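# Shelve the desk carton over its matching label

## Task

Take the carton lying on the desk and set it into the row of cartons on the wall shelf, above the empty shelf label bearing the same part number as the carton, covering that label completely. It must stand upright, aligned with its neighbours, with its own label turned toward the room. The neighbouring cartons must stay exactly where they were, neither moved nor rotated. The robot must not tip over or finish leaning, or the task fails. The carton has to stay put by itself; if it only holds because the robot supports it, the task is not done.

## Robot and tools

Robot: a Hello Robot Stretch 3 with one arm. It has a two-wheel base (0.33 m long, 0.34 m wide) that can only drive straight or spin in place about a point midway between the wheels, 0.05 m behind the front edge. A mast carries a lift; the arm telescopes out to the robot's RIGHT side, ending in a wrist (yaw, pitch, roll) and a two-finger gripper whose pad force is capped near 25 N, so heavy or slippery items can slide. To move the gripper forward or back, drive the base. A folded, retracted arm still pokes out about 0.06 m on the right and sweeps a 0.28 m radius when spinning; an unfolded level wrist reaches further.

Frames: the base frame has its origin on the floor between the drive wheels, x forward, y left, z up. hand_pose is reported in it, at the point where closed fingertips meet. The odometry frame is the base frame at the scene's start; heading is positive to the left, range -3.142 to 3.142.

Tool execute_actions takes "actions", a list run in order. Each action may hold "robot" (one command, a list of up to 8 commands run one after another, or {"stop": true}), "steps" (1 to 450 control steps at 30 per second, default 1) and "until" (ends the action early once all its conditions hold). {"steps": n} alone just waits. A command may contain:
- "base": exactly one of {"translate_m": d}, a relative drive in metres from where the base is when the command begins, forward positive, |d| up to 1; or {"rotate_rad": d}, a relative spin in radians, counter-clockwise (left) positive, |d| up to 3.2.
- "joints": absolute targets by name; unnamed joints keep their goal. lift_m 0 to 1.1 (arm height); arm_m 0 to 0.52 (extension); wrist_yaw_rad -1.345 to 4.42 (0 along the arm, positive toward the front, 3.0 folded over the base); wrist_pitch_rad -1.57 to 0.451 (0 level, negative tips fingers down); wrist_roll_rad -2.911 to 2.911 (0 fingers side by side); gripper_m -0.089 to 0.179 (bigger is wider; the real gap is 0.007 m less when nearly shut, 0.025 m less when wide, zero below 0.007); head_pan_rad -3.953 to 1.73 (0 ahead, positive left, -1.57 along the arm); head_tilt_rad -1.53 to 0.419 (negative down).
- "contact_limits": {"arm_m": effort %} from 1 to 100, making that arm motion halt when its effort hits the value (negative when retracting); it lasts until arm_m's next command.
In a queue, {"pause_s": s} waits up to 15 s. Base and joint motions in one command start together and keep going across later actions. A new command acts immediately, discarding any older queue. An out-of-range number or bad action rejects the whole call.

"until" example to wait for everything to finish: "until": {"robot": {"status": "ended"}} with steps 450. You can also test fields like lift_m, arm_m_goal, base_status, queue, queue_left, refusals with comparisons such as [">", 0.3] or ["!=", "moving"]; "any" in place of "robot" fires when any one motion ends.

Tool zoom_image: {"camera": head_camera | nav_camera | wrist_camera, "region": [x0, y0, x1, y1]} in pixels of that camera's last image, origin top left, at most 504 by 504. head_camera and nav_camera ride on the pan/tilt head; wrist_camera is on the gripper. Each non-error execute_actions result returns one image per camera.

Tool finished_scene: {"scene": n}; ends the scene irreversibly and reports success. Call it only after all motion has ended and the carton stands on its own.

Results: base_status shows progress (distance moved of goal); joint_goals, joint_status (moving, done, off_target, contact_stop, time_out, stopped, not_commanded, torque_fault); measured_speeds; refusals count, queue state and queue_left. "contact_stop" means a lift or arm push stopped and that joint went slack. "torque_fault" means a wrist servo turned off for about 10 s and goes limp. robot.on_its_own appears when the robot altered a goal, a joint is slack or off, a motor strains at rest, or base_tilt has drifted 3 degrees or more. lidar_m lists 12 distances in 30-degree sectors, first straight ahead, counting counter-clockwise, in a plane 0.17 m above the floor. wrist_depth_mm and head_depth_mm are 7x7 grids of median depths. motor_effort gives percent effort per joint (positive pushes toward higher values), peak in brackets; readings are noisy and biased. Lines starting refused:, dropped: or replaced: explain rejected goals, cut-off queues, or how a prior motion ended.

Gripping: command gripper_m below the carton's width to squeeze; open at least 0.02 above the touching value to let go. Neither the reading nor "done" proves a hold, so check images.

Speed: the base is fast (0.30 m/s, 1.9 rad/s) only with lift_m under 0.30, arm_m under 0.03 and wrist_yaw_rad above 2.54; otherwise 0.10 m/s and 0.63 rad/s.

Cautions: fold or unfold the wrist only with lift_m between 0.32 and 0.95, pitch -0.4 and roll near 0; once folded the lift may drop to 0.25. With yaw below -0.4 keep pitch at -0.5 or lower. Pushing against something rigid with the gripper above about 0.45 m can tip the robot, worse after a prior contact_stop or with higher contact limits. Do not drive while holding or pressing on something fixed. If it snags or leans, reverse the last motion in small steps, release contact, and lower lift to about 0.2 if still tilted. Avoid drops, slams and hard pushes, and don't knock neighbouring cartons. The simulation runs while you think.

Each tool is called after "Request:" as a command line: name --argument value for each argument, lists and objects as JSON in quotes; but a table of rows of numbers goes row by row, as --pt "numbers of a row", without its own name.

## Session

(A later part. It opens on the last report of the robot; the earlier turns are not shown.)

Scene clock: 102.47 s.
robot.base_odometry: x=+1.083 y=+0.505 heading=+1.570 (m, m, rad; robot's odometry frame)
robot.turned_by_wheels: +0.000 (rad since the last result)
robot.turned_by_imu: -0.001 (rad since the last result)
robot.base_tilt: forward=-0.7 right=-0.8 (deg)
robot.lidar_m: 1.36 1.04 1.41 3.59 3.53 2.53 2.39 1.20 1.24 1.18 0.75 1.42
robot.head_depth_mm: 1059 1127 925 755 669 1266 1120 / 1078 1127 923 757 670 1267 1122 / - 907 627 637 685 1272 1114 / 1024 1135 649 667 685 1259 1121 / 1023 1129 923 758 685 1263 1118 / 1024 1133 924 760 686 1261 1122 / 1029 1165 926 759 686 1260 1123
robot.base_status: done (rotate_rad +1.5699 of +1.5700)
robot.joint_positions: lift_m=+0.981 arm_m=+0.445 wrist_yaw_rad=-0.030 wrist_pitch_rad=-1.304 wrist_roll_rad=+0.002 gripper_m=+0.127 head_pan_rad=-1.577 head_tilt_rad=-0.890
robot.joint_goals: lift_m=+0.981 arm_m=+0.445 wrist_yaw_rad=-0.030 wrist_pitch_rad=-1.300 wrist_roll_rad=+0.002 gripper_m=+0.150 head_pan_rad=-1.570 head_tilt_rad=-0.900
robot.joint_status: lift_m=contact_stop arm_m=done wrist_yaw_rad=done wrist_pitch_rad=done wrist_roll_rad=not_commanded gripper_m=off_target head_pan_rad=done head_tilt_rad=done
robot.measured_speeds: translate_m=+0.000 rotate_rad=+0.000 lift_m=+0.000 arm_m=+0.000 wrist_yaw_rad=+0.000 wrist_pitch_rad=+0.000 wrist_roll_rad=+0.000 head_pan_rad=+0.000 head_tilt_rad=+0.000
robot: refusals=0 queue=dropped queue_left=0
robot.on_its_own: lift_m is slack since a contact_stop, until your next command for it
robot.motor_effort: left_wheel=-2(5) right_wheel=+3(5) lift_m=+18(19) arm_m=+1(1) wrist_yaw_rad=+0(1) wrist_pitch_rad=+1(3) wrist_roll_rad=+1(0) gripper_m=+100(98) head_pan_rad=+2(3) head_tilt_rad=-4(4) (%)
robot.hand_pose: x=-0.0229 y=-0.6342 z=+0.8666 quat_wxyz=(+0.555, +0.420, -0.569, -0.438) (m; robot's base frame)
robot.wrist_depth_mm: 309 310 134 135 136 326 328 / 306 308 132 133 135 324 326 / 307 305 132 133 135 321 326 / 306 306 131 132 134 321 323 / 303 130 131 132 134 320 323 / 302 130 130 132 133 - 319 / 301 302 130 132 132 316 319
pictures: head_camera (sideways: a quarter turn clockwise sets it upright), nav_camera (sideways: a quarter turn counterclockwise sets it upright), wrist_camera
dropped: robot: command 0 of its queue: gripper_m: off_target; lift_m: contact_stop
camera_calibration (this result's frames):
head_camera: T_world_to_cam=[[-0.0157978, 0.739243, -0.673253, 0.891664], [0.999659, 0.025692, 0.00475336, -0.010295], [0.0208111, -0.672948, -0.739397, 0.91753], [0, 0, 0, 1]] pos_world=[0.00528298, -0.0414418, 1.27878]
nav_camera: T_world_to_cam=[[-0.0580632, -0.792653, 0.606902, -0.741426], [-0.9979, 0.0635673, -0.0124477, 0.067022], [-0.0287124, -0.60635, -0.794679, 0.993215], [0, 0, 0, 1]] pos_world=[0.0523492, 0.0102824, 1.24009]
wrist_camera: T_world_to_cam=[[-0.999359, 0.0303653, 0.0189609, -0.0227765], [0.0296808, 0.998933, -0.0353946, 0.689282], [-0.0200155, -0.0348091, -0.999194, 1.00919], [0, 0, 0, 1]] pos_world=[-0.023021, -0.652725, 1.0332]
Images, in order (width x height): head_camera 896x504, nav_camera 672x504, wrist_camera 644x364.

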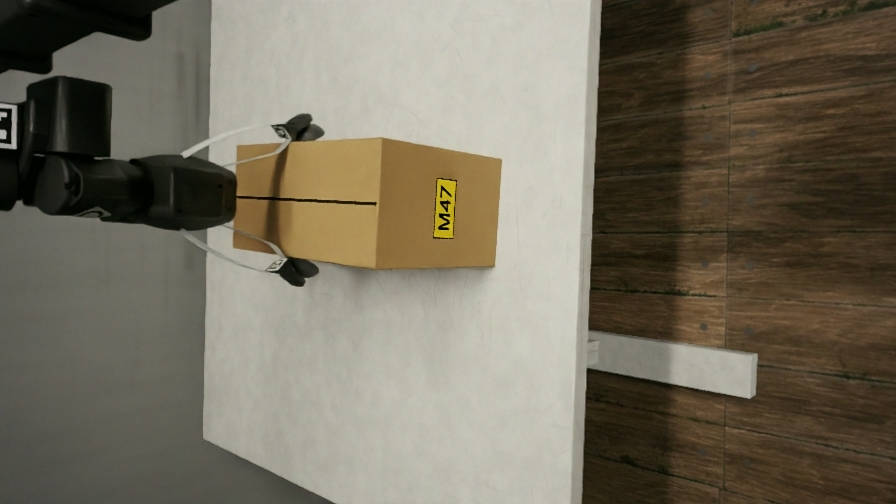

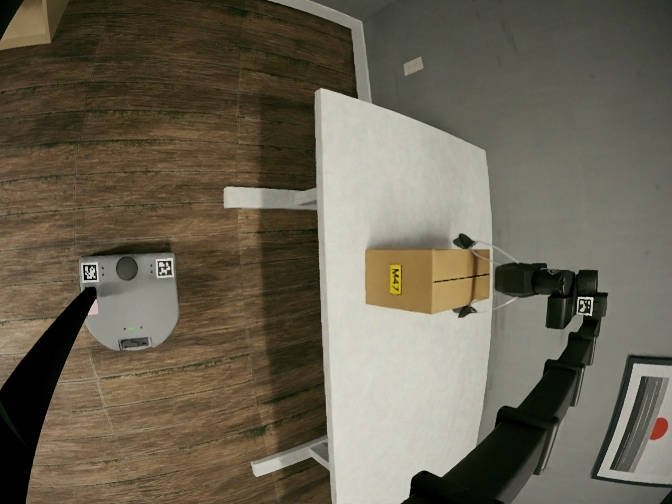

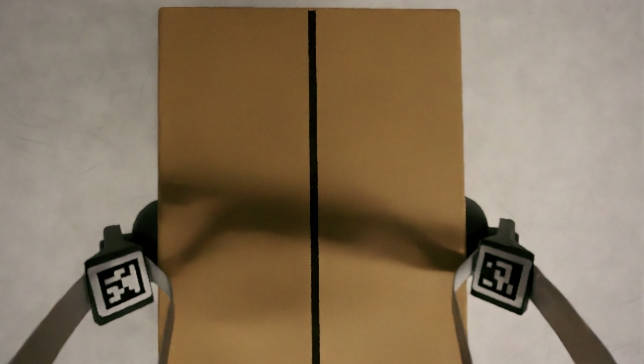

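Request:
execute_actions --actions '[{"robot":[{"joints":{"gripper_m":0.165}},{"joints":{"lift_m":0.981}}],"steps":200,"until":{"robot":{"status":"ended"}}}]'

Request:
execute_actions --actions '[{"robot":[{"joints":{"gripper_m":0.179}},{"joints":{"arm_m":0.408,"lift_m":0.981}},{"joints":{"gripper_m":0.07}},{"pause_s":0.5},{"joints":{"lift_m":1.02}}],"steps":450,"until":{"robot":{"status":"ended"}}}]'

Scene clock: 104.50 s.
robot.base_odometry: x=+1.083 y=+0.505 heading=+1.570 (m, m, rad; robot's odometry frame)
robot.turned_by_wheels: +0.000 (rad since the last result)
robot.turned_by_imu: +0.000 (rad since the last result)
robot.base_tilt: forward=-0.8 right=-0.8 (deg)
robot.lidar_m: 1.36 1.04 1.41 3.59 3.51 2.52 2.39 1.20 1.23 1.18 0.75 1.42
robot.head_depth_mm: 1056 1128 920 756 670 1270 1121 / 1081 1127 909 756 669 1261 1116 / - 1093 628 637 685 1266 1121 / 1023 1127 647 667 689 1265 1117 / 1023 1129 923 757 686 1274 1119 / 1023 1134 922 757 685 1260 1122 / 1028 1158 927 762 686 1272 1119
robot.base_status: done (rotate_rad +1.5699 of +1.5700)
robot.joint_positions: lift_m=+0.981 arm_m=+0.445 wrist_yaw_rad=-0.030 wrist_pitch_rad=-1.304 wrist_roll_rad=+0.002 gripper_m=+0.165 head_pan_rad=-1.577 head_tilt_rad=-0.890
robot.joint_goals: lift_m=+0.981 arm_m=+0.445 wrist_yaw_rad=-0.030 wrist_pitch_rad=-1.300 wrist_roll_rad=+0.002 gripper_m=+0.165 head_pan_rad=-1.570 head_tilt_rad=-0.900
robot.joint_status: lift_m=done arm_m=done wrist_yaw_rad=done wrist_pitch_rad=done wrist_roll_rad=not_commanded gripper_m=done head_pan_rad=done head_tilt_rad=done
robot.measured_speeds: translate_m=+0.000 rotate_rad=+0.000 lift_m=+0.000 arm_m=+0.000 wrist_yaw_rad=+0.000 wrist_pitch_rad=+0.000 wrist_roll_rad=+0.000 head_pan_rad=+0.000 head_tilt_rad=+0.000
robot: refusals=0 queue=done queue_left=0
robot.motor_effort: left_wheel=-2(2) right_wheel=+3(3) lift_m=+16(18) arm_m=+1(1) wrist_yaw_rad=+0(0) wrist_pitch_rad=+1(1) wrist_roll_rad=+0(1) gripper_m=+3(100) head_pan_rad=+2(3) head_tilt_rad=-4(4) (%)
robot.hand_pose: x=-0.0229 y=-0.6342 z=+0.8663 quat_wxyz=(+0.555, +0.420, -0.568, -0.438) (m; robot's base frame)
robot.wrist_depth_mm: 306 310 132 134 135 322 329 / 307 309 132 133 135 323 324 / 303 308 131 132 134 320 325 / 305 304 131 132 133 318 323 / 300 217 130 132 133 320 320 / - 129 130 131 132 224 321 / 300 302 129 130 132 314 319
pictures: head_camera (sideways: a quarter turn clockwise sets it upright), nav_camera (sideways: a quarter turn counterclockwise sets it upright), wrist_camera
camera_calibration (this result's frames):
head_camera: T_world_to_cam=[[-0.0157978, 0.739243, -0.673254, 0.891665], [0.999659, 0.025692, 0.00475334, -0.0102949], [0.0208111, -0.672949, -0.739396, 0.91753], [0, 0, 0, 1]] pos_world=[0.00528298, -0.0414418, 1.27878]
nav_camera: T_world_to_cam=[[-0.0580632, -0.792652, 0.606903, -0.741426], [-0.9979, 0.0635672, -0.0124477, 0.067022], [-0.0287124, -0.606351, -0.794679, 0.993214], [0, 0, 0, 1]] pos_world=[0.0523492, 0.0102823, 1.24009]
wrist_camera: T_world_to_cam=[[-0.999359, 0.0303765, 0.0189582, -0.0227626], [0.0296952, 0.998938, -0.0352374, 0.689101], [-0.0200084, -0.0346519, -0.999199, 1.00905], [0, 0, 0, 1]] pos_world=[-0.0230215, -0.652712, 1.03296]
Images, in order (width x height): head_camera 896x504, nav_camera 672x504, wrist_camera 644x364.

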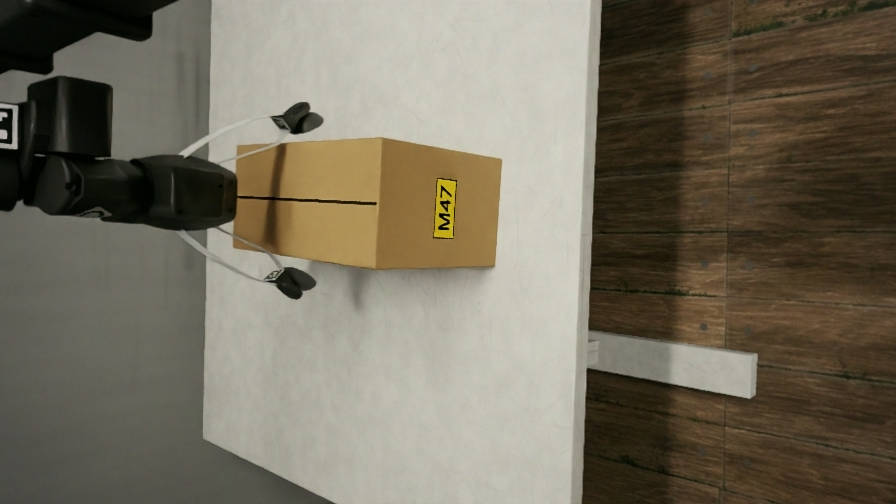

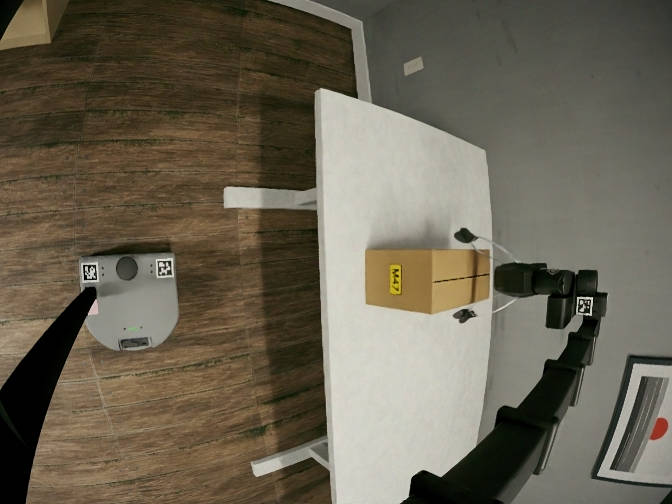

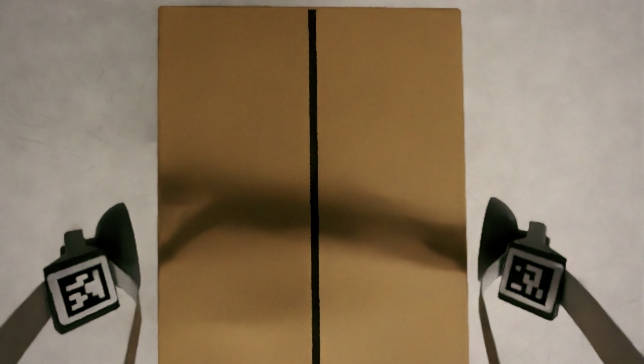

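Scene clock: 109.37 s.
robot.base_odometry: x=+1.083 y=+0.505 heading=+1.570 (m, m, rad; robot's odometry frame)
robot.turned_by_wheels: +0.000 (rad since the last result)
robot.turned_by_imu: -0.001 (rad since the last result)
robot.base_tilt: forward=-0.8 right=-0.8 (deg)
robot.lidar_m: 1.36 1.04 1.42 3.60 3.53 2.52 2.39 1.20 1.23 1.18 0.75 1.43
robot.head_depth_mm: 1027 1122 926 757 668 1268 1122 / 1061 1126 891 757 669 1267 1120 / - 670 567 638 685 1265 1122 / 1018 1105 573 667 686 1265 1121 / 1023 1132 922 756 687 1268 1118 / 1027 1138 925 756 685 1259 1115 / 1029 1161 927 757 687 1275 1117
robot.base_status: done (rotate_rad +1.5699 of +1.5700)
robot.joint_positions: lift_m=+1.020 arm_m=+0.408 wrist_yaw_rad=-0.030 wrist_pitch_rad=-1.303 wrist_roll_rad=+0.002 gripper_m=+0.092 head_pan_rad=-1.577 head_tilt_rad=-0.890
robot.joint_goals: lift_m=+1.020 arm_m=+0.408 wrist_yaw_rad=-0.030 wrist_pitch_rad=-1.300 wrist_roll_rad=+0.002 gripper_m=+0.070 head_pan_rad=-1.570 head_tilt_rad=-0.900
robot.joint_status: lift_m=done arm_m=done wrist_yaw_rad=done wrist_pitch_rad=done wrist_roll_rad=not_commanded gripper_m=off_target head_pan_rad=done head_tilt_rad=done
robot.measured_speeds: translate_m=+0.000 rotate_rad=+0.000 lift_m=+0.000 arm_m=+0.000 wrist_yaw_rad=+0.000 wrist_pitch_rad=+0.000 wrist_roll_rad=+0.000 head_pan_rad=+0.000 head_tilt_rad=+0.000
robot: refusals=0 queue=done queue_left=0
robot.motor_effort: left_wheel=-1(2) right_wheel=+2(3) lift_m=+20(21) arm_m=-2(2) wrist_yaw_rad=+0(1) wrist_pitch_rad=+1(1) wrist_roll_rad=+0(1) gripper_m=-99(100) head_pan_rad=+2(2) head_tilt_rad=-4(4) (%)
robot.hand_pose: x=-0.0229 y=-0.5976 z=+0.9050 quat_wxyz=(+0.555, +0.420, -0.569, -0.438) (m; robot's base frame)
robot.wrist_depth_mm: 345 347 132 134 135 364 368 / 345 347 132 133 135 358 365 / 343 345 132 133 135 360 365 / 341 344 131 133 134 355 362 / 339 130 130 132 133 361 363 / 337 130 130 132 133 353 362 / 338 339 130 132 133 356 359
pictures: head_camera (sideways: a quarter turn clockwise sets it upright), nav_camera (sideways: a quarter turn counterclockwise sets it upright), wrist_camera
camera_calibration (this result's frames):
head_camera: T_world_to_cam=[[-0.0157978, 0.739243, -0.673254, 0.891664], [0.999659, 0.025692, 0.00475335, -0.010295], [0.0208111, -0.672949, -0.739396, 0.91753], [0, 0, 0, 1]] pos_world=[0.00528298, -0.0414418, 1.27878]
nav_camera: T_world_to_cam=[[-0.0580632, -0.792653, 0.606902, -0.741426], [-0.9979, 0.0635673, -0.0124477, 0.067022], [-0.0287124, -0.606351, -0.794679, 0.993214], [0, 0, 0, 1]] pos_world=[0.0523492, 0.0102823, 1.24009]
wrist_camera: T_world_to_cam=[[-0.999359, 0.0303792, 0.018958, -0.0246072], [0.0296933, 0.99893, -0.0354693, 0.654131], [-0.0200152, -0.0348836, -0.999191, 1.04884], [0, 0, 0, 1]] pos_world=[-0.0230219, -0.616096, 1.07166]
Images, in order (width x height): head_camera 896x504, nav_camera 672x504, wrist_camera 644x364.

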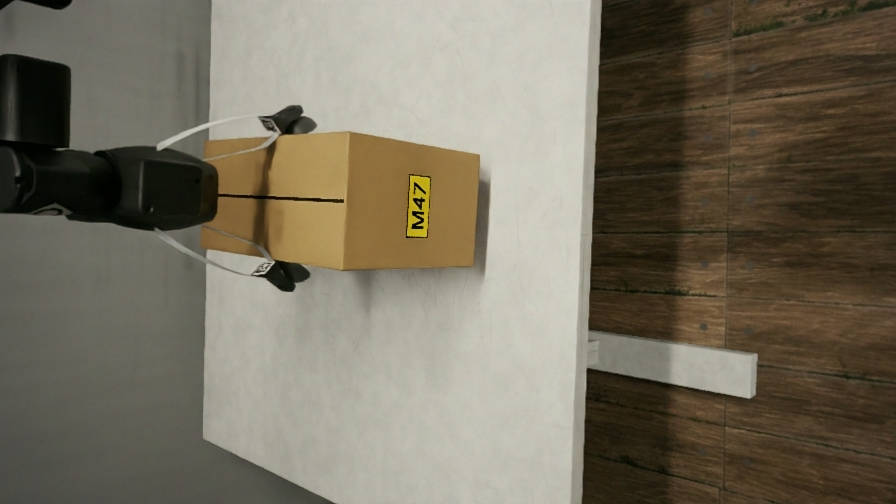

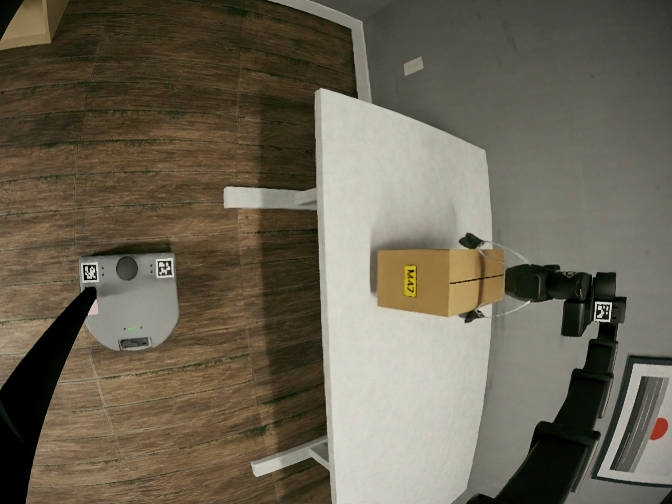

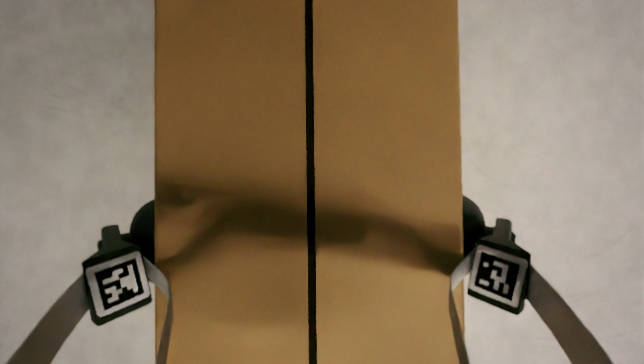

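Request:
execute_actions --actions '[{"robot":[{"joints":{"arm_m":0.05,"wrist_yaw_rad":0}},{"base":{"rotate_rad":1.75}},{"base":{"translate_m":1.0}},{"base":{"translate_m":1.0}},{"base":{"translate_m":0.84}},{"base":{"rotate_rad":1.41},"joints":{"head_tilt_rad":-0.75}}],"steps":450,"until":{"robot":{"status":"ended"}}},{"steps":450,"until":{"robot":{"status":"ended"}}},{"steps":450,"until":{"robot":{"status":"ended"}}},{"steps":450,"until":{"robot":{"status":"ended"}}}]'

Scene clock: 153.50 s.
robot.base_odometry: x=-1.712 y=+0.001 heading=-1.554 (m, m, rad; robot's odometry frame)
robot.turned_by_wheels: +3.160 (rad since the last result)
robot.turned_by_imu: +3.152 (rad since the last result)
robot.base_tilt: forward=-0.8 right=-0.8 (deg)
robot.lidar_m: 1.98 2.05 2.79 3.56 2.23 1.80 1.79 1.11 0.81 0.77 0.80 1.09
robot.head_depth_mm: 630 696 - - - 1319 1170 / 633 698 - - - - 318 / 634 703 - - - - 317 / 635 718 805 897 442 359 317 / 638 717 789 662 750 1320 1124 / 639 723 812 700 800 1332 1165 / 643 724 833 907 800 1345 1166
robot.base_status: done (rotate_rad +1.4099 of +1.4100)
robot.joint_positions: lift_m=+1.020 arm_m=+0.050 wrist_yaw_rad=+0.000 wrist_pitch_rad=-1.304 wrist_roll_rad=+0.002 gripper_m=+0.092 head_pan_rad=-1.577 head_tilt_rad=-0.754
robot.joint_goals: lift_m=+1.020 arm_m=+0.050 wrist_yaw_rad=+0.000 wrist_pitch_rad=-1.300 wrist_roll_rad=+0.002 gripper_m=+0.091 head_pan_rad=-1.570 head_tilt_rad=-0.750
robot.joint_status: lift_m=done arm_m=done wrist_yaw_rad=done wrist_pitch_rad=done wrist_roll_rad=not_commanded gripper_m=off_target head_pan_rad=done head_tilt_rad=done
robot.measured_speeds: translate_m=+0.000 rotate_rad=+0.000 lift_m=+0.000 arm_m=+0.000 wrist_yaw_rad=+0.000 wrist_pitch_rad=+0.000 wrist_roll_rad=+0.000 head_pan_rad=+0.000 head_tilt_rad=+0.000
robot: refusals=0 queue=done queue_left=0
robot.on_its_own: gripper_m is held at +0.091, not at your +0.070, by its stall guard, which is not easing now
robot.motor_effort: left_wheel=-2(5) right_wheel=+3(8) lift_m=+21(20) arm_m=-3(3) wrist_yaw_rad=+1(4) wrist_pitch_rad=+1(1) wrist_roll_rad=+1(0) gripper_m=-61(99) head_pan_rad=+3(3) head_tilt_rad=+2(12) (%)
robot.hand_pose: x=-0.0216 y=-0.2396 z=+0.9050 quat_wxyz=(+0.562, +0.429, -0.562, -0.430) (m; robot's base frame)
robot.wrist_depth_mm: - 976 132 134 135 - - / - - 132 133 135 - - / - - 132 133 134 - - / - - 131 132 134 - - / - 130 131 132 133 - - / - 129 131 132 133 - - / - - 130 131 133 - -
pictures: head_camera (sideways: a quarter turn clockwise sets it upright), nav_camera (sideways: a quarter turn counterclockwise sets it upright), wrist_camera
camera_calibration (this result's frames):
head_camera: T_world_to_cam=[[-0.0163567, 0.641597, -0.766867, 1.01367], [0.999661, 0.0260437, 0.000467416, -0.00471562], [0.020272, -0.766599, -0.641806, 0.790602], [0, 0, 0, 1]] pos_world=[0.00526723, -0.0441695, 1.28477]
nav_camera: T_world_to_cam=[[-0.0575531, -0.703471, 0.70839, -0.873671], [-0.997912, 0.0613598, -0.0201415, 0.0770415], [-0.0292977, -0.708071, -0.705534, 0.877293], [0, 0, 0, 1]] pos_world=[0.0523009, 0.00185606, 1.23941]
wrist_camera: T_world_to_cam=[[-0.99982, 0.0010329, 0.0189669, -0.0412303], [0.000360774, 0.999373, -0.0354059, 0.295911], [-0.0189916, -0.0353926, -0.999193, 1.06125], [0, 0, 0, 1]] pos_world=[-0.0211747, -0.258122, 1.07165]
Images, in order (width x height): head_camera 896x504, nav_camera 672x504, wrist_camera 644x364.

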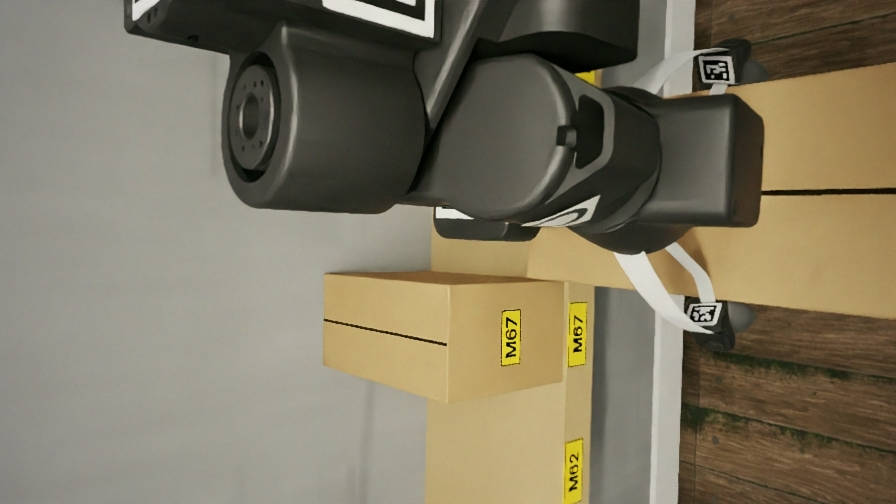

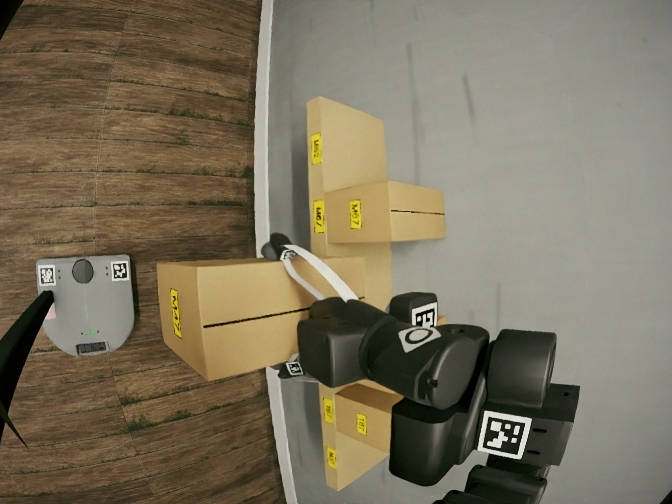

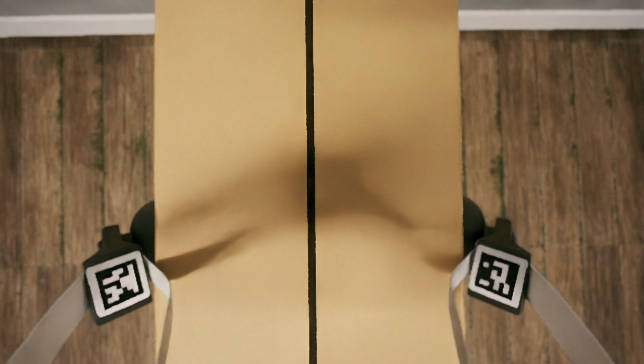

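Request:
execute_actions --actions '[{"robot":[{"base":{"translate_m":-0.03},"joints":{"lift_m":1.05}},{"joints":{"arm_m":0.45}}],"steps":450,"until":{"robot":{"status":"ended"}}}]'

Scene clock: 161.67 s.
robot.base_odometry: x=-1.713 y=+0.031 heading=-1.553 (m, m, rad; robot's odometry frame)
robot.turned_by_wheels: +0.000 (rad since the last result)
robot.turned_by_imu: -0.002 (rad since the last result)
robot.base_tilt: forward=-0.8 right=-0.8 (deg)
robot.lidar_m: 2.01 2.09 2.84 3.55 2.21 1.78 1.75 1.11 0.81 0.78 0.80 1.09
robot.head_depth_mm: 651 705 794 656 754 1327 1169 / - 710 784 678 755 1318 1169 / - - 650 613 768 1331 1167 / 636 716 681 632 777 1328 1161 / 637 718 791 683 756 1320 1162 / 640 721 796 665 759 1335 1169 / 643 726 831 908 801 1337 1163
robot.base_status: done (translate_m -0.0300 of -0.0300)
robot.joint_positions: lift_m=+1.050 arm_m=+0.450 wrist_yaw_rad=+0.000 wrist_pitch_rad=-1.304 wrist_roll_rad=+0.002 gripper_m=+0.092 head_pan_rad=-1.577 head_tilt_rad=-0.754
robot.joint_goals: lift_m=+1.050 arm_m=+0.450 wrist_yaw_rad=+0.000 wrist_pitch_rad=-1.300 wrist_roll_rad=+0.002 gripper_m=+0.091 head_pan_rad=-1.570 head_tilt_rad=-0.750
robot.joint_status: lift_m=done arm_m=done wrist_yaw_rad=done wrist_pitch_rad=done wrist_roll_rad=not_commanded gripper_m=off_target head_pan_rad=done head_tilt_rad=done
robot.measured_speeds: translate_m=+0.000 rotate_rad=+0.000 lift_m=+0.000 arm_m=+0.000 wrist_yaw_rad=+0.000 wrist_pitch_rad=+0.000 wrist_roll_rad=+0.000 head_pan_rad=+0.000 head_tilt_rad=+0.000
robot: refusals=0 queue=done queue_left=0
robot.on_its_own: gripper_m is held at +0.091, not at your +0.070, by its stall guard, which is not easing now
robot.motor_effort: left_wheel=-2(5) right_wheel=+3(5) lift_m=+21(21) arm_m=+2(3) wrist_yaw_rad=+0(0) wrist_pitch_rad=+1(1) wrist_roll_rad=+1(0) gripper_m=-61(61) head_pan_rad=+3(3) head_tilt_rad=+1(1) (%)
robot.hand_pose: x=-0.0216 y=-0.6391 z=+0.9350 quat_wxyz=(+0.562, +0.429, -0.562, -0.430) (m; robot's base frame)
robot.wrist_depth_mm: 217 218 132 134 135 228 231 / 216 218 132 133 135 228 230 / 215 216 131 133 135 226 230 / 215 215 131 132 134 226 229 / 214 130 131 132 134 226 227 / 213 130 130 131 133 223 226 / 213 213 130 131 132 223 226
pictures: head_camera (sideways: a quarter turn clockwise sets it upright), nav_camera (sideways: a quarter turn counterclockwise sets it upright), wrist_camera
camera_calibration (this result's frames):
head_camera: T_world_to_cam=[[-0.0163573, 0.641471, -0.766972, 1.01381], [0.999661, 0.0260436, 0.000462201, -0.00470883], [0.0202712, -0.766705, -0.64168, 0.790439], [0, 0, 0, 1]] pos_world=[0.0052672, -0.0441723, 1.28477]
nav_camera: T_world_to_cam=[[-0.0575526, -0.703354, 0.708506, -0.873822], [-0.997912, 0.0613568, -0.0201507, 0.0770533], [-0.0292986, -0.708186, -0.705417, 0.877142], [0, 0, 0, 1]] pos_world=[0.0523008, 0.0018458, 1.23941]
wrist_camera: T_world_to_cam=[[-0.99982, 0.0010327, 0.0189669, -0.0413867], [0.000360878, 0.999374, -0.03539, 0.696218], [-0.0189916, -0.0353768, -0.999194, 1.07709], [0, 0, 0, 1]] pos_world=[-0.0211748, -0.657635, 1.10165]
Images, in order (width x height): head_camera 896x504, nav_camera 672x504, wrist_camera 644x364.

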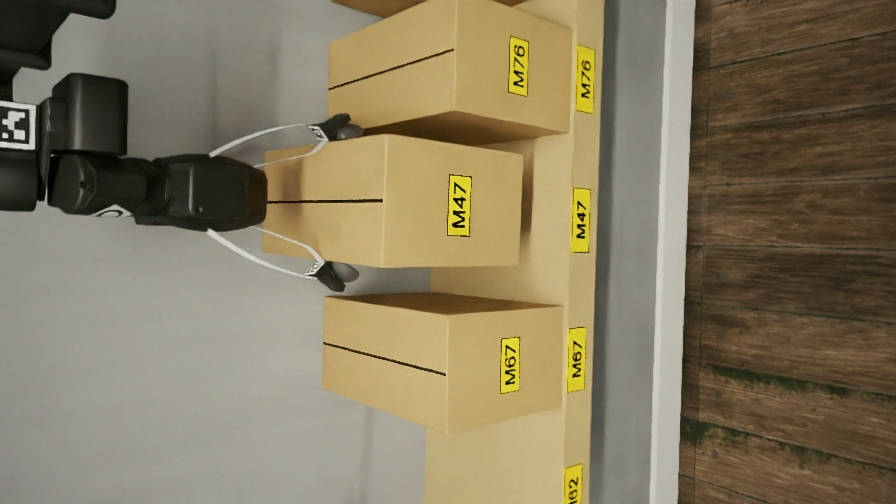

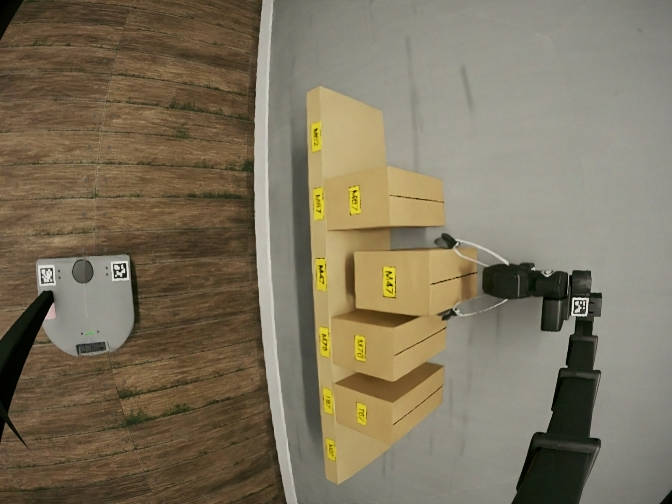

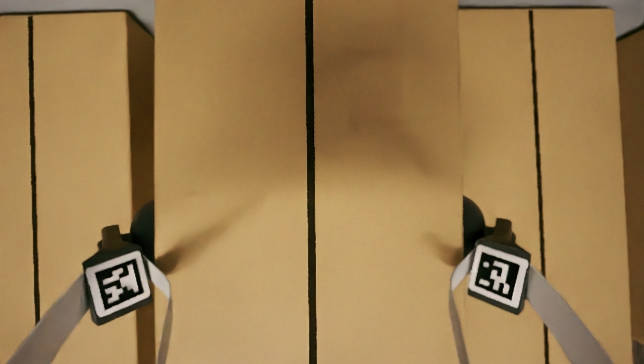

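Request:
execute_actions --actions '[{"robot":[{"base":{"translate_m":0.008},"joints":{"arm_m":0.46}},{"joints":{"lift_m":0.985}}],"steps":450,"until":{"robot":{"status":"ended"}}}]'

Scene clock: 166.60 s.
robot.base_odometry: x=-1.713 y=+0.023 heading=-1.553 (m, m, rad; robot's odometry frame)
robot.turned_by_wheels: +0.000 (rad since the last result)
robot.turned_by_imu: -0.001 (rad since the last result)
robot.base_tilt: forward=-0.8 right=-0.8 (deg)
robot.lidar_m: 2.01 2.08 2.82 3.55 2.21 1.78 1.76 1.11 0.81 0.77 0.80 1.09
robot.head_depth_mm: 619 - 794 654 740 1328 1174 / 612 737 782 679 758 1318 1166 / 615 - 748 642 756 1322 1165 / 636 715 779 664 769 1319 1164 / 638 718 791 676 751 1327 1165 / 642 721 810 677 776 1337 1166 / 642 723 832 906 799 1342 1164
robot.base_status: done (translate_m +0.0080 of +0.0080)
robot.joint_positions: lift_m=+0.985 arm_m=+0.460 wrist_yaw_rad=+0.000 wrist_pitch_rad=-1.304 wrist_roll_rad=+0.002 gripper_m=+0.092 head_pan_rad=-1.577 head_tilt_rad=-0.754
robot.joint_goals: lift_m=+0.985 arm_m=+0.460 wrist_yaw_rad=+0.000 wrist_pitch_rad=-1.300 wrist_roll_rad=+0.002 gripper_m=+0.091 head_pan_rad=-1.570 head_tilt_rad=-0.750
robot.joint_status: lift_m=done arm_m=done wrist_yaw_rad=done wrist_pitch_rad=done wrist_roll_rad=not_commanded gripper_m=off_target head_pan_rad=done head_tilt_rad=done
robot.measured_speeds: translate_m=+0.000 rotate_rad=+0.000 lift_m=+0.000 arm_m=+0.000 wrist_yaw_rad=+0.000 wrist_pitch_rad=+0.000 wrist_roll_rad=+0.000 head_pan_rad=+0.000 head_tilt_rad=+0.000
robot: refusals=0 queue=done queue_left=0
robot.on_its_own: gripper_m is held at +0.091, not at your +0.070, by its stall guard, which is not easing now
robot.motor_effort: left_wheel=-2(3) right_wheel=+3(9) lift_m=+16(20) arm_m=+2(0) wrist_yaw_rad=+0(1) wrist_pitch_rad=+1(1) wrist_roll_rad=+1(1) gripper_m=-60(60) head_pan_rad=+2(2) head_tilt_rad=+2(1) (%)
robot.hand_pose: x=-0.0216 y=-0.6491 z=+0.8703 quat_wxyz=(+0.562, +0.429, -0.562, -0.430) (m; robot's base frame)
robot.wrist_depth_mm: 155 187 132 134 135 170 163 / 153 186 132 133 134 171 162 / 153 183 131 133 135 173 162 / 151 181 131 132 134 174 161 / 151 130 131 132 134 159 160 / 150 130 131 132 133 206 160 / 154 185 130 131 133 178 159
pictures: head_camera (sideways: a quarter turn clockwise sets it upright), nav_camera (sideways: a quarter turn counterclockwise sets it upright), wrist_camera
camera_calibration (this result's frames):
head_camera: T_world_to_cam=[[-0.0163574, 0.641472, -0.766972, 1.01381], [0.999661, 0.0260438, 0.000462203, -0.00470883], [0.0202714, -0.766705, -0.64168, 0.790439], [0, 0, 0, 1]] pos_world=[0.00526721, -0.0441723, 1.28477]
nav_camera: T_world_to_cam=[[-0.0575524, -0.703354, 0.708506, -0.873822], [-0.997912, 0.0613565, -0.0201507, 0.0770533], [-0.0292984, -0.708186, -0.705417, 0.877142], [0, 0, 0, 1]] pos_world=[0.0523008, 0.00184581, 1.23941]
wrist_camera: T_world_to_cam=[[-0.99982, 0.00103258, 0.0189669, -0.040149], [0.000360756, 0.999374, -0.03539, 0.703922], [-0.0189916, -0.0353768, -0.999194, 1.01207], [0, 0, 0, 1]] pos_world=[-0.0211747, -0.667636, 1.03693]
Images, in order (width x height): head_camera 896x504, nav_camera 672x504, wrist_camera 644x364.

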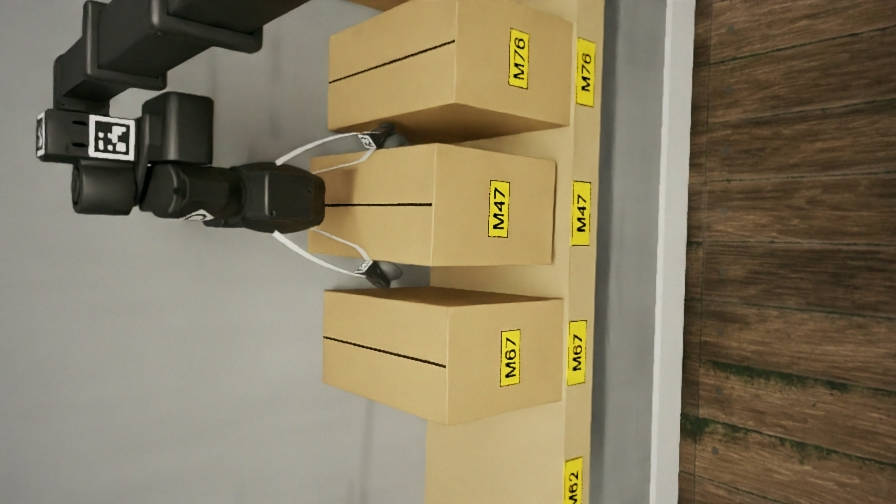

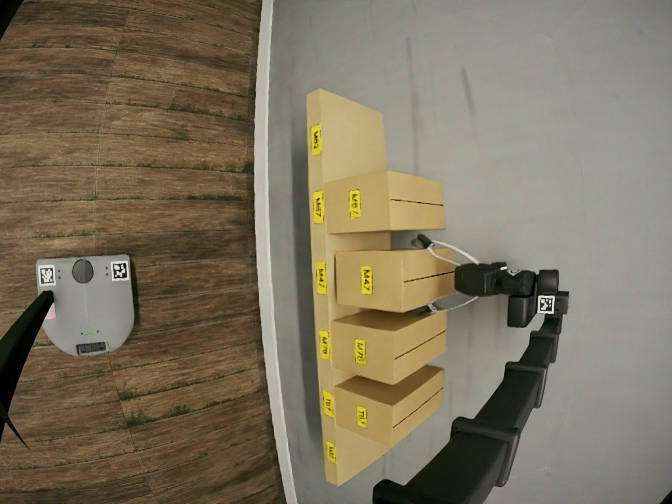

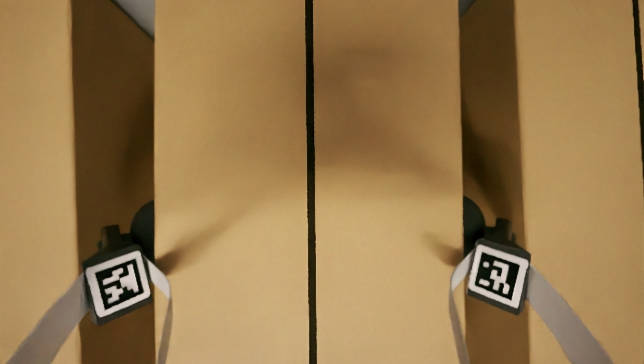

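Request:
execute_actions --actions '[{"robot":[{"joints":{"arm_m":0.464}},{"joints":{"lift_m":0.963}}],"steps":450,"until":{"robot":{"status":"ended"}}}]'

Scene clock: 168.93 s.
robot.base_odometry: x=-1.713 y=+0.023 heading=-1.553 (m, m, rad; robot's odometry frame)
robot.turned_by_wheels: +0.000 (rad since the last result)
robot.turned_by_imu: -0.001 (rad since the last result)
robot.base_tilt: forward=-0.8 right=-0.8 (deg)
robot.lidar_m: 2.01 2.08 2.82 3.56 2.21 1.78 1.76 1.11 0.81 0.78 0.80 1.09
robot.head_depth_mm: 628 - 787 655 738 1318 1166 / 622 738 782 678 758 1321 1164 / 623 - 767 660 759 1317 1166 / 636 717 790 681 769 1321 1166 / 639 720 791 676 754 1322 1166 / 639 719 809 677 778 1338 1164 / 643 724 832 906 800 1340 1168
robot.base_status: done (translate_m +0.0080 of +0.0080)
robot.joint_positions: lift_m=+0.963 arm_m=+0.464 wrist_yaw_rad=+0.000 wrist_pitch_rad=-1.307 wrist_roll_rad=+0.002 gripper_m=+0.092 head_pan_rad=-1.577 head_tilt_rad=-0.754
robot.joint_goals: lift_m=+0.963 arm_m=+0.464 wrist_yaw_rad=+0.000 wrist_pitch_rad=-1.300 wrist_roll_rad=+0.002 gripper_m=+0.091 head_pan_rad=-1.570 head_tilt_rad=-0.750
robot.joint_status: lift_m=done arm_m=done wrist_yaw_rad=done wrist_pitch_rad=done wrist_roll_rad=not_commanded gripper_m=off_target head_pan_rad=done head_tilt_rad=done
robot.measured_speeds: translate_m=+0.000 rotate_rad=+0.000 lift_m=+0.000 arm_m=+0.000 wrist_yaw_rad=+0.000 wrist_pitch_rad=+0.000 wrist_roll_rad=+0.000 head_pan_rad=+0.000 head_tilt_rad=+0.000
robot: refusals=0 queue=done queue_left=0
robot.on_its_own: gripper_m is held at +0.091, not at your +0.070, by its stall guard, which is not easing now
robot.motor_effort: left_wheel=-2(2) right_wheel=+3(3) lift_m=+16(17) arm_m=+3(1) wrist_yaw_rad=+0(0) wrist_pitch_rad=+2(3) wrist_roll_rad=+1(1) gripper_m=-62(61) head_pan_rad=+2(2) head_tilt_rad=+2(1) (%)
robot.hand_pose: x=-0.0216 y=-0.6522 z=+0.8481 quat_wxyz=(+0.561, +0.430, -0.562, -0.431) (m; robot's base frame)
robot.wrist_depth_mm: 151 187 132 134 136 170 140 / 150 186 132 134 135 172 139 / 148 184 132 133 134 173 138 / 147 181 131 133 134 174 138 / 149 130 131 132 134 155 138 / - 129 130 132 133 206 137 / 154 186 130 131 132 178 137
pictures: head_camera (sideways: a quarter turn clockwise sets it upright), nav_camera (sideways: a quarter turn counterclockwise sets it upright), wrist_camera
camera_calibration (this result's frames):
head_camera: T_world_to_cam=[[-0.0163573, 0.641471, -0.766972, 1.01381], [0.999661, 0.0260437, 0.000462201, -0.00470883], [0.0202713, -0.766705, -0.64168, 0.790439], [0, 0, 0, 1]] pos_world=[0.0052672, -0.0441723, 1.28477]
nav_camera: T_world_to_cam=[[-0.0575525, -0.703354, 0.708506, -0.873822], [-0.997912, 0.0613566, -0.0201507, 0.0770533], [-0.0292985, -0.708186, -0.705417, 0.877142], [0, 0, 0, 1]] pos_world=[0.0523008, 0.0018458, 1.23941]
wrist_camera: T_world_to_cam=[[-0.99982, 0.000956156, 0.0189703, -0.0397777], [0.0003539, 0.999497, -0.0317253, 0.703143], [-0.0189911, -0.0317129, -0.999317, 0.992315], [0, 0, 0, 1]] pos_world=[-0.0211742, -0.671282, 1.0147]
Images, in order (width x height): head_camera 896x504, nav_camera 672x504, wrist_camera 644x364.

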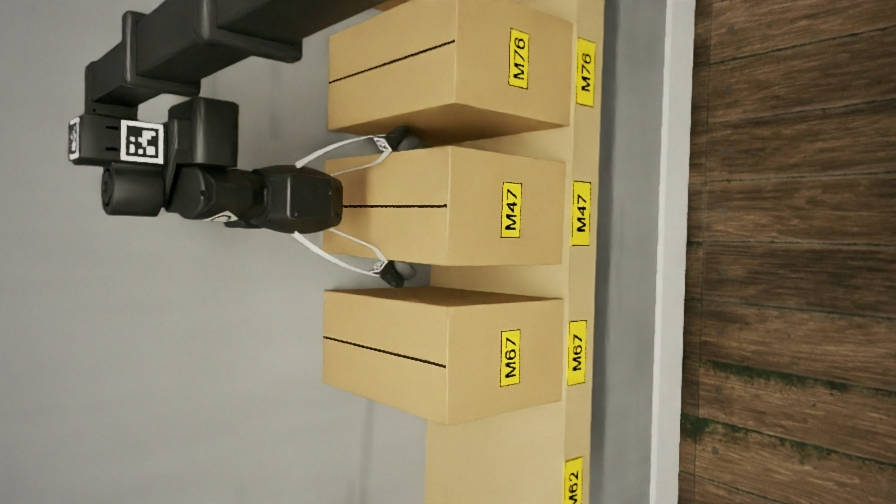

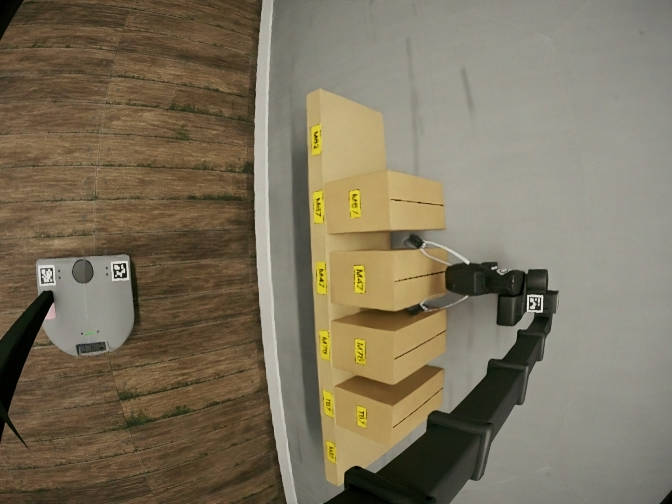

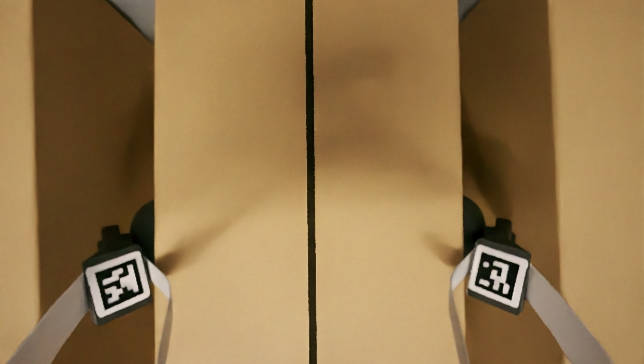

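Request:
execute_actions --actions '[{"robot":[{"joints":{"lift_m":0.96}}],"steps":100,"until":{"robot":{"status":"ended"}}},{"robot":{"joints":{"gripper_m":0.155}},"steps":150,"until":{"robot":{"status":"ended"}}},{"steps":20}]'

Scene clock: 171.67 s.
robot.base_odometry: x=-1.713 y=+0.023 heading=-1.553 (m, m, rad; robot's odometry frame)
robot.turned_by_wheels: +0.000 (rad since the last result)
robot.turned_by_imu: -0.001 (rad since the last result)
robot.base_tilt: forward=-0.7 right=-0.8 (deg)
robot.lidar_m: 2.01 2.08 2.82 3.55 2.21 1.78 1.76 1.11 0.81 0.78 0.80 1.09
robot.head_depth_mm: 630 - 778 655 739 1323 1166 / 621 737 781 681 757 1325 1171 / 625 - 767 660 758 1322 1172 / 637 715 788 683 772 1324 1161 / 637 719 789 678 751 1320 1165 / 641 721 809 676 775 1337 1172 / 643 724 832 908 801 1340 1163
robot.base_status: done (translate_m +0.0080 of +0.0080)
robot.joint_positions: lift_m=+0.961 arm_m=+0.464 wrist_yaw_rad=+0.000 wrist_pitch_rad=-1.305 wrist_roll_rad=+0.002 gripper_m=+0.155 head_pan_rad=-1.577 head_tilt_rad=-0.754
robot.joint_goals: lift_m=+0.961 arm_m=+0.464 wrist_yaw_rad=+0.000 wrist_pitch_rad=-1.300 wrist_roll_rad=+0.002 gripper_m=+0.155 head_pan_rad=-1.570 head_tilt_rad=-0.750
robot.joint_status: lift_m=contact_stop arm_m=done wrist_yaw_rad=done wrist_pitch_rad=done wrist_roll_rad=not_commanded gripper_m=off_target head_pan_rad=done head_tilt_rad=done
robot.measured_speeds: translate_m=+0.000 rotate_rad=+0.000 lift_m=+0.000 arm_m=+0.000 wrist_yaw_rad=+0.000 wrist_pitch_rad=+0.000 wrist_roll_rad=+0.000 head_pan_rad=+0.000 head_tilt_rad=+0.000
robot: refusals=0 queue=done queue_left=0
robot.on_its_own: lift_m is slack since a contact_stop, until your next command for it
robot.motor_effort: left_wheel=-2(3) right_wheel=+3(4) lift_m=+19(19) arm_m=+2(3) wrist_yaw_rad=+0(1) wrist_pitch_rad=+1(3) wrist_roll_rad=+1(1) gripper_m=+2(100) head_pan_rad=+2(2) head_tilt_rad=+1(2) (%)
robot.hand_pose: x=-0.0216 y=-0.6528 z=+0.8464 quat_wxyz=(+0.561, +0.429, -0.562, -0.430) (m; robot's base frame)
robot.wrist_depth_mm: 150 188 132 134 135 173 138 / 149 187 131 133 135 176 137 / 148 183 131 133 134 178 137 / 147 181 131 132 134 179 137 / 149 129 130 131 133 164 136 / - 129 130 130 132 - 135 / 146 174 129 130 132 177 135
pictures: head_camera (sideways: a quarter turn clockwise sets it upright), nav_camera (sideways: a quarter turn counterclockwise sets it upright), wrist_camera
camera_calibration (this result's frames):
head_camera: T_world_to_cam=[[-0.0163576, 0.641444, -0.766995, 1.01384], [0.999661, 0.0260438, 0.00046107, -0.00470736], [0.0202713, -0.766728, -0.641653, 0.790403], [0, 0, 0, 1]] pos_world=[0.00526721, -0.0441729, 1.28477]
nav_camera: T_world_to_cam=[[-0.0575523, -0.703329, 0.708531, -0.873854], [-0.997912, 0.0613558, -0.0201527, 0.0770559], [-0.0292985, -0.708212, -0.705392, 0.877109], [0, 0, 0, 1]] pos_world=[0.0523008, 0.00184358, 1.23941]
wrist_camera: T_world_to_cam=[[-0.99982, 0.00101275, 0.0189676, -0.0397056], [0.000362393, 0.999413, -0.0342599, 0.705848], [-0.0189911, -0.0342468, -0.999233, 0.988849], [0, 0, 0, 1]] pos_world=[-0.0211748, -0.671528, 1.01303]
Images, in order (width x height): head_camera 896x504, nav_camera 672x504, wrist_camera 644x364.

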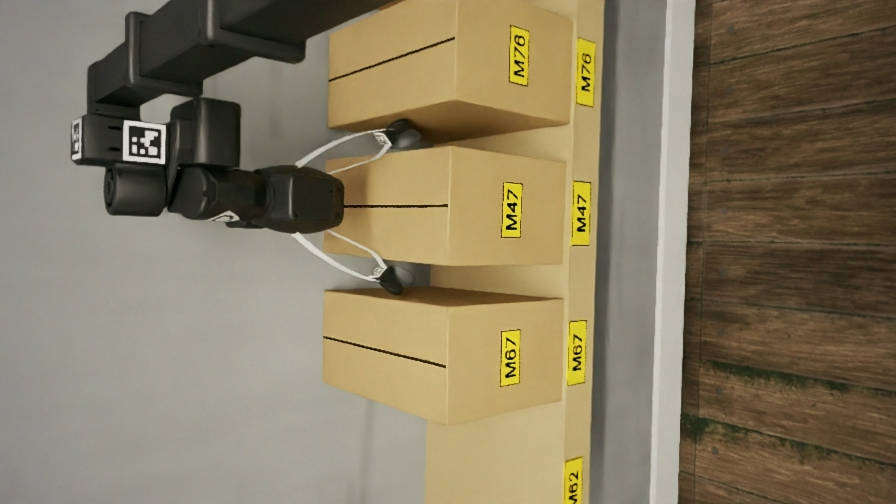

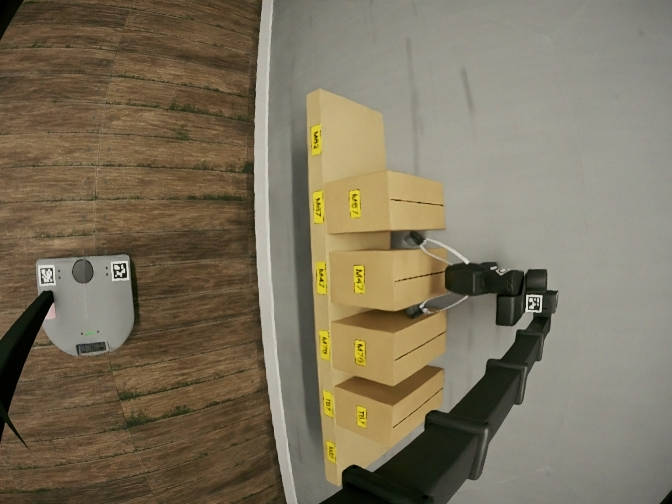

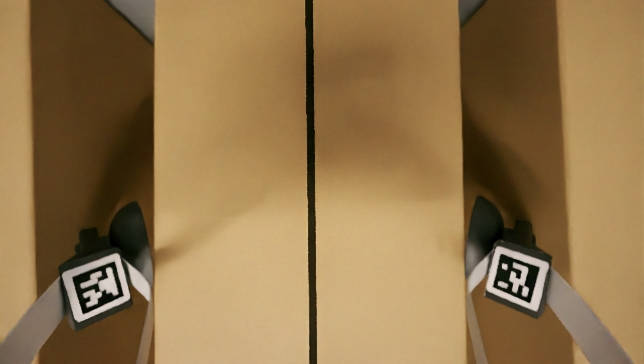

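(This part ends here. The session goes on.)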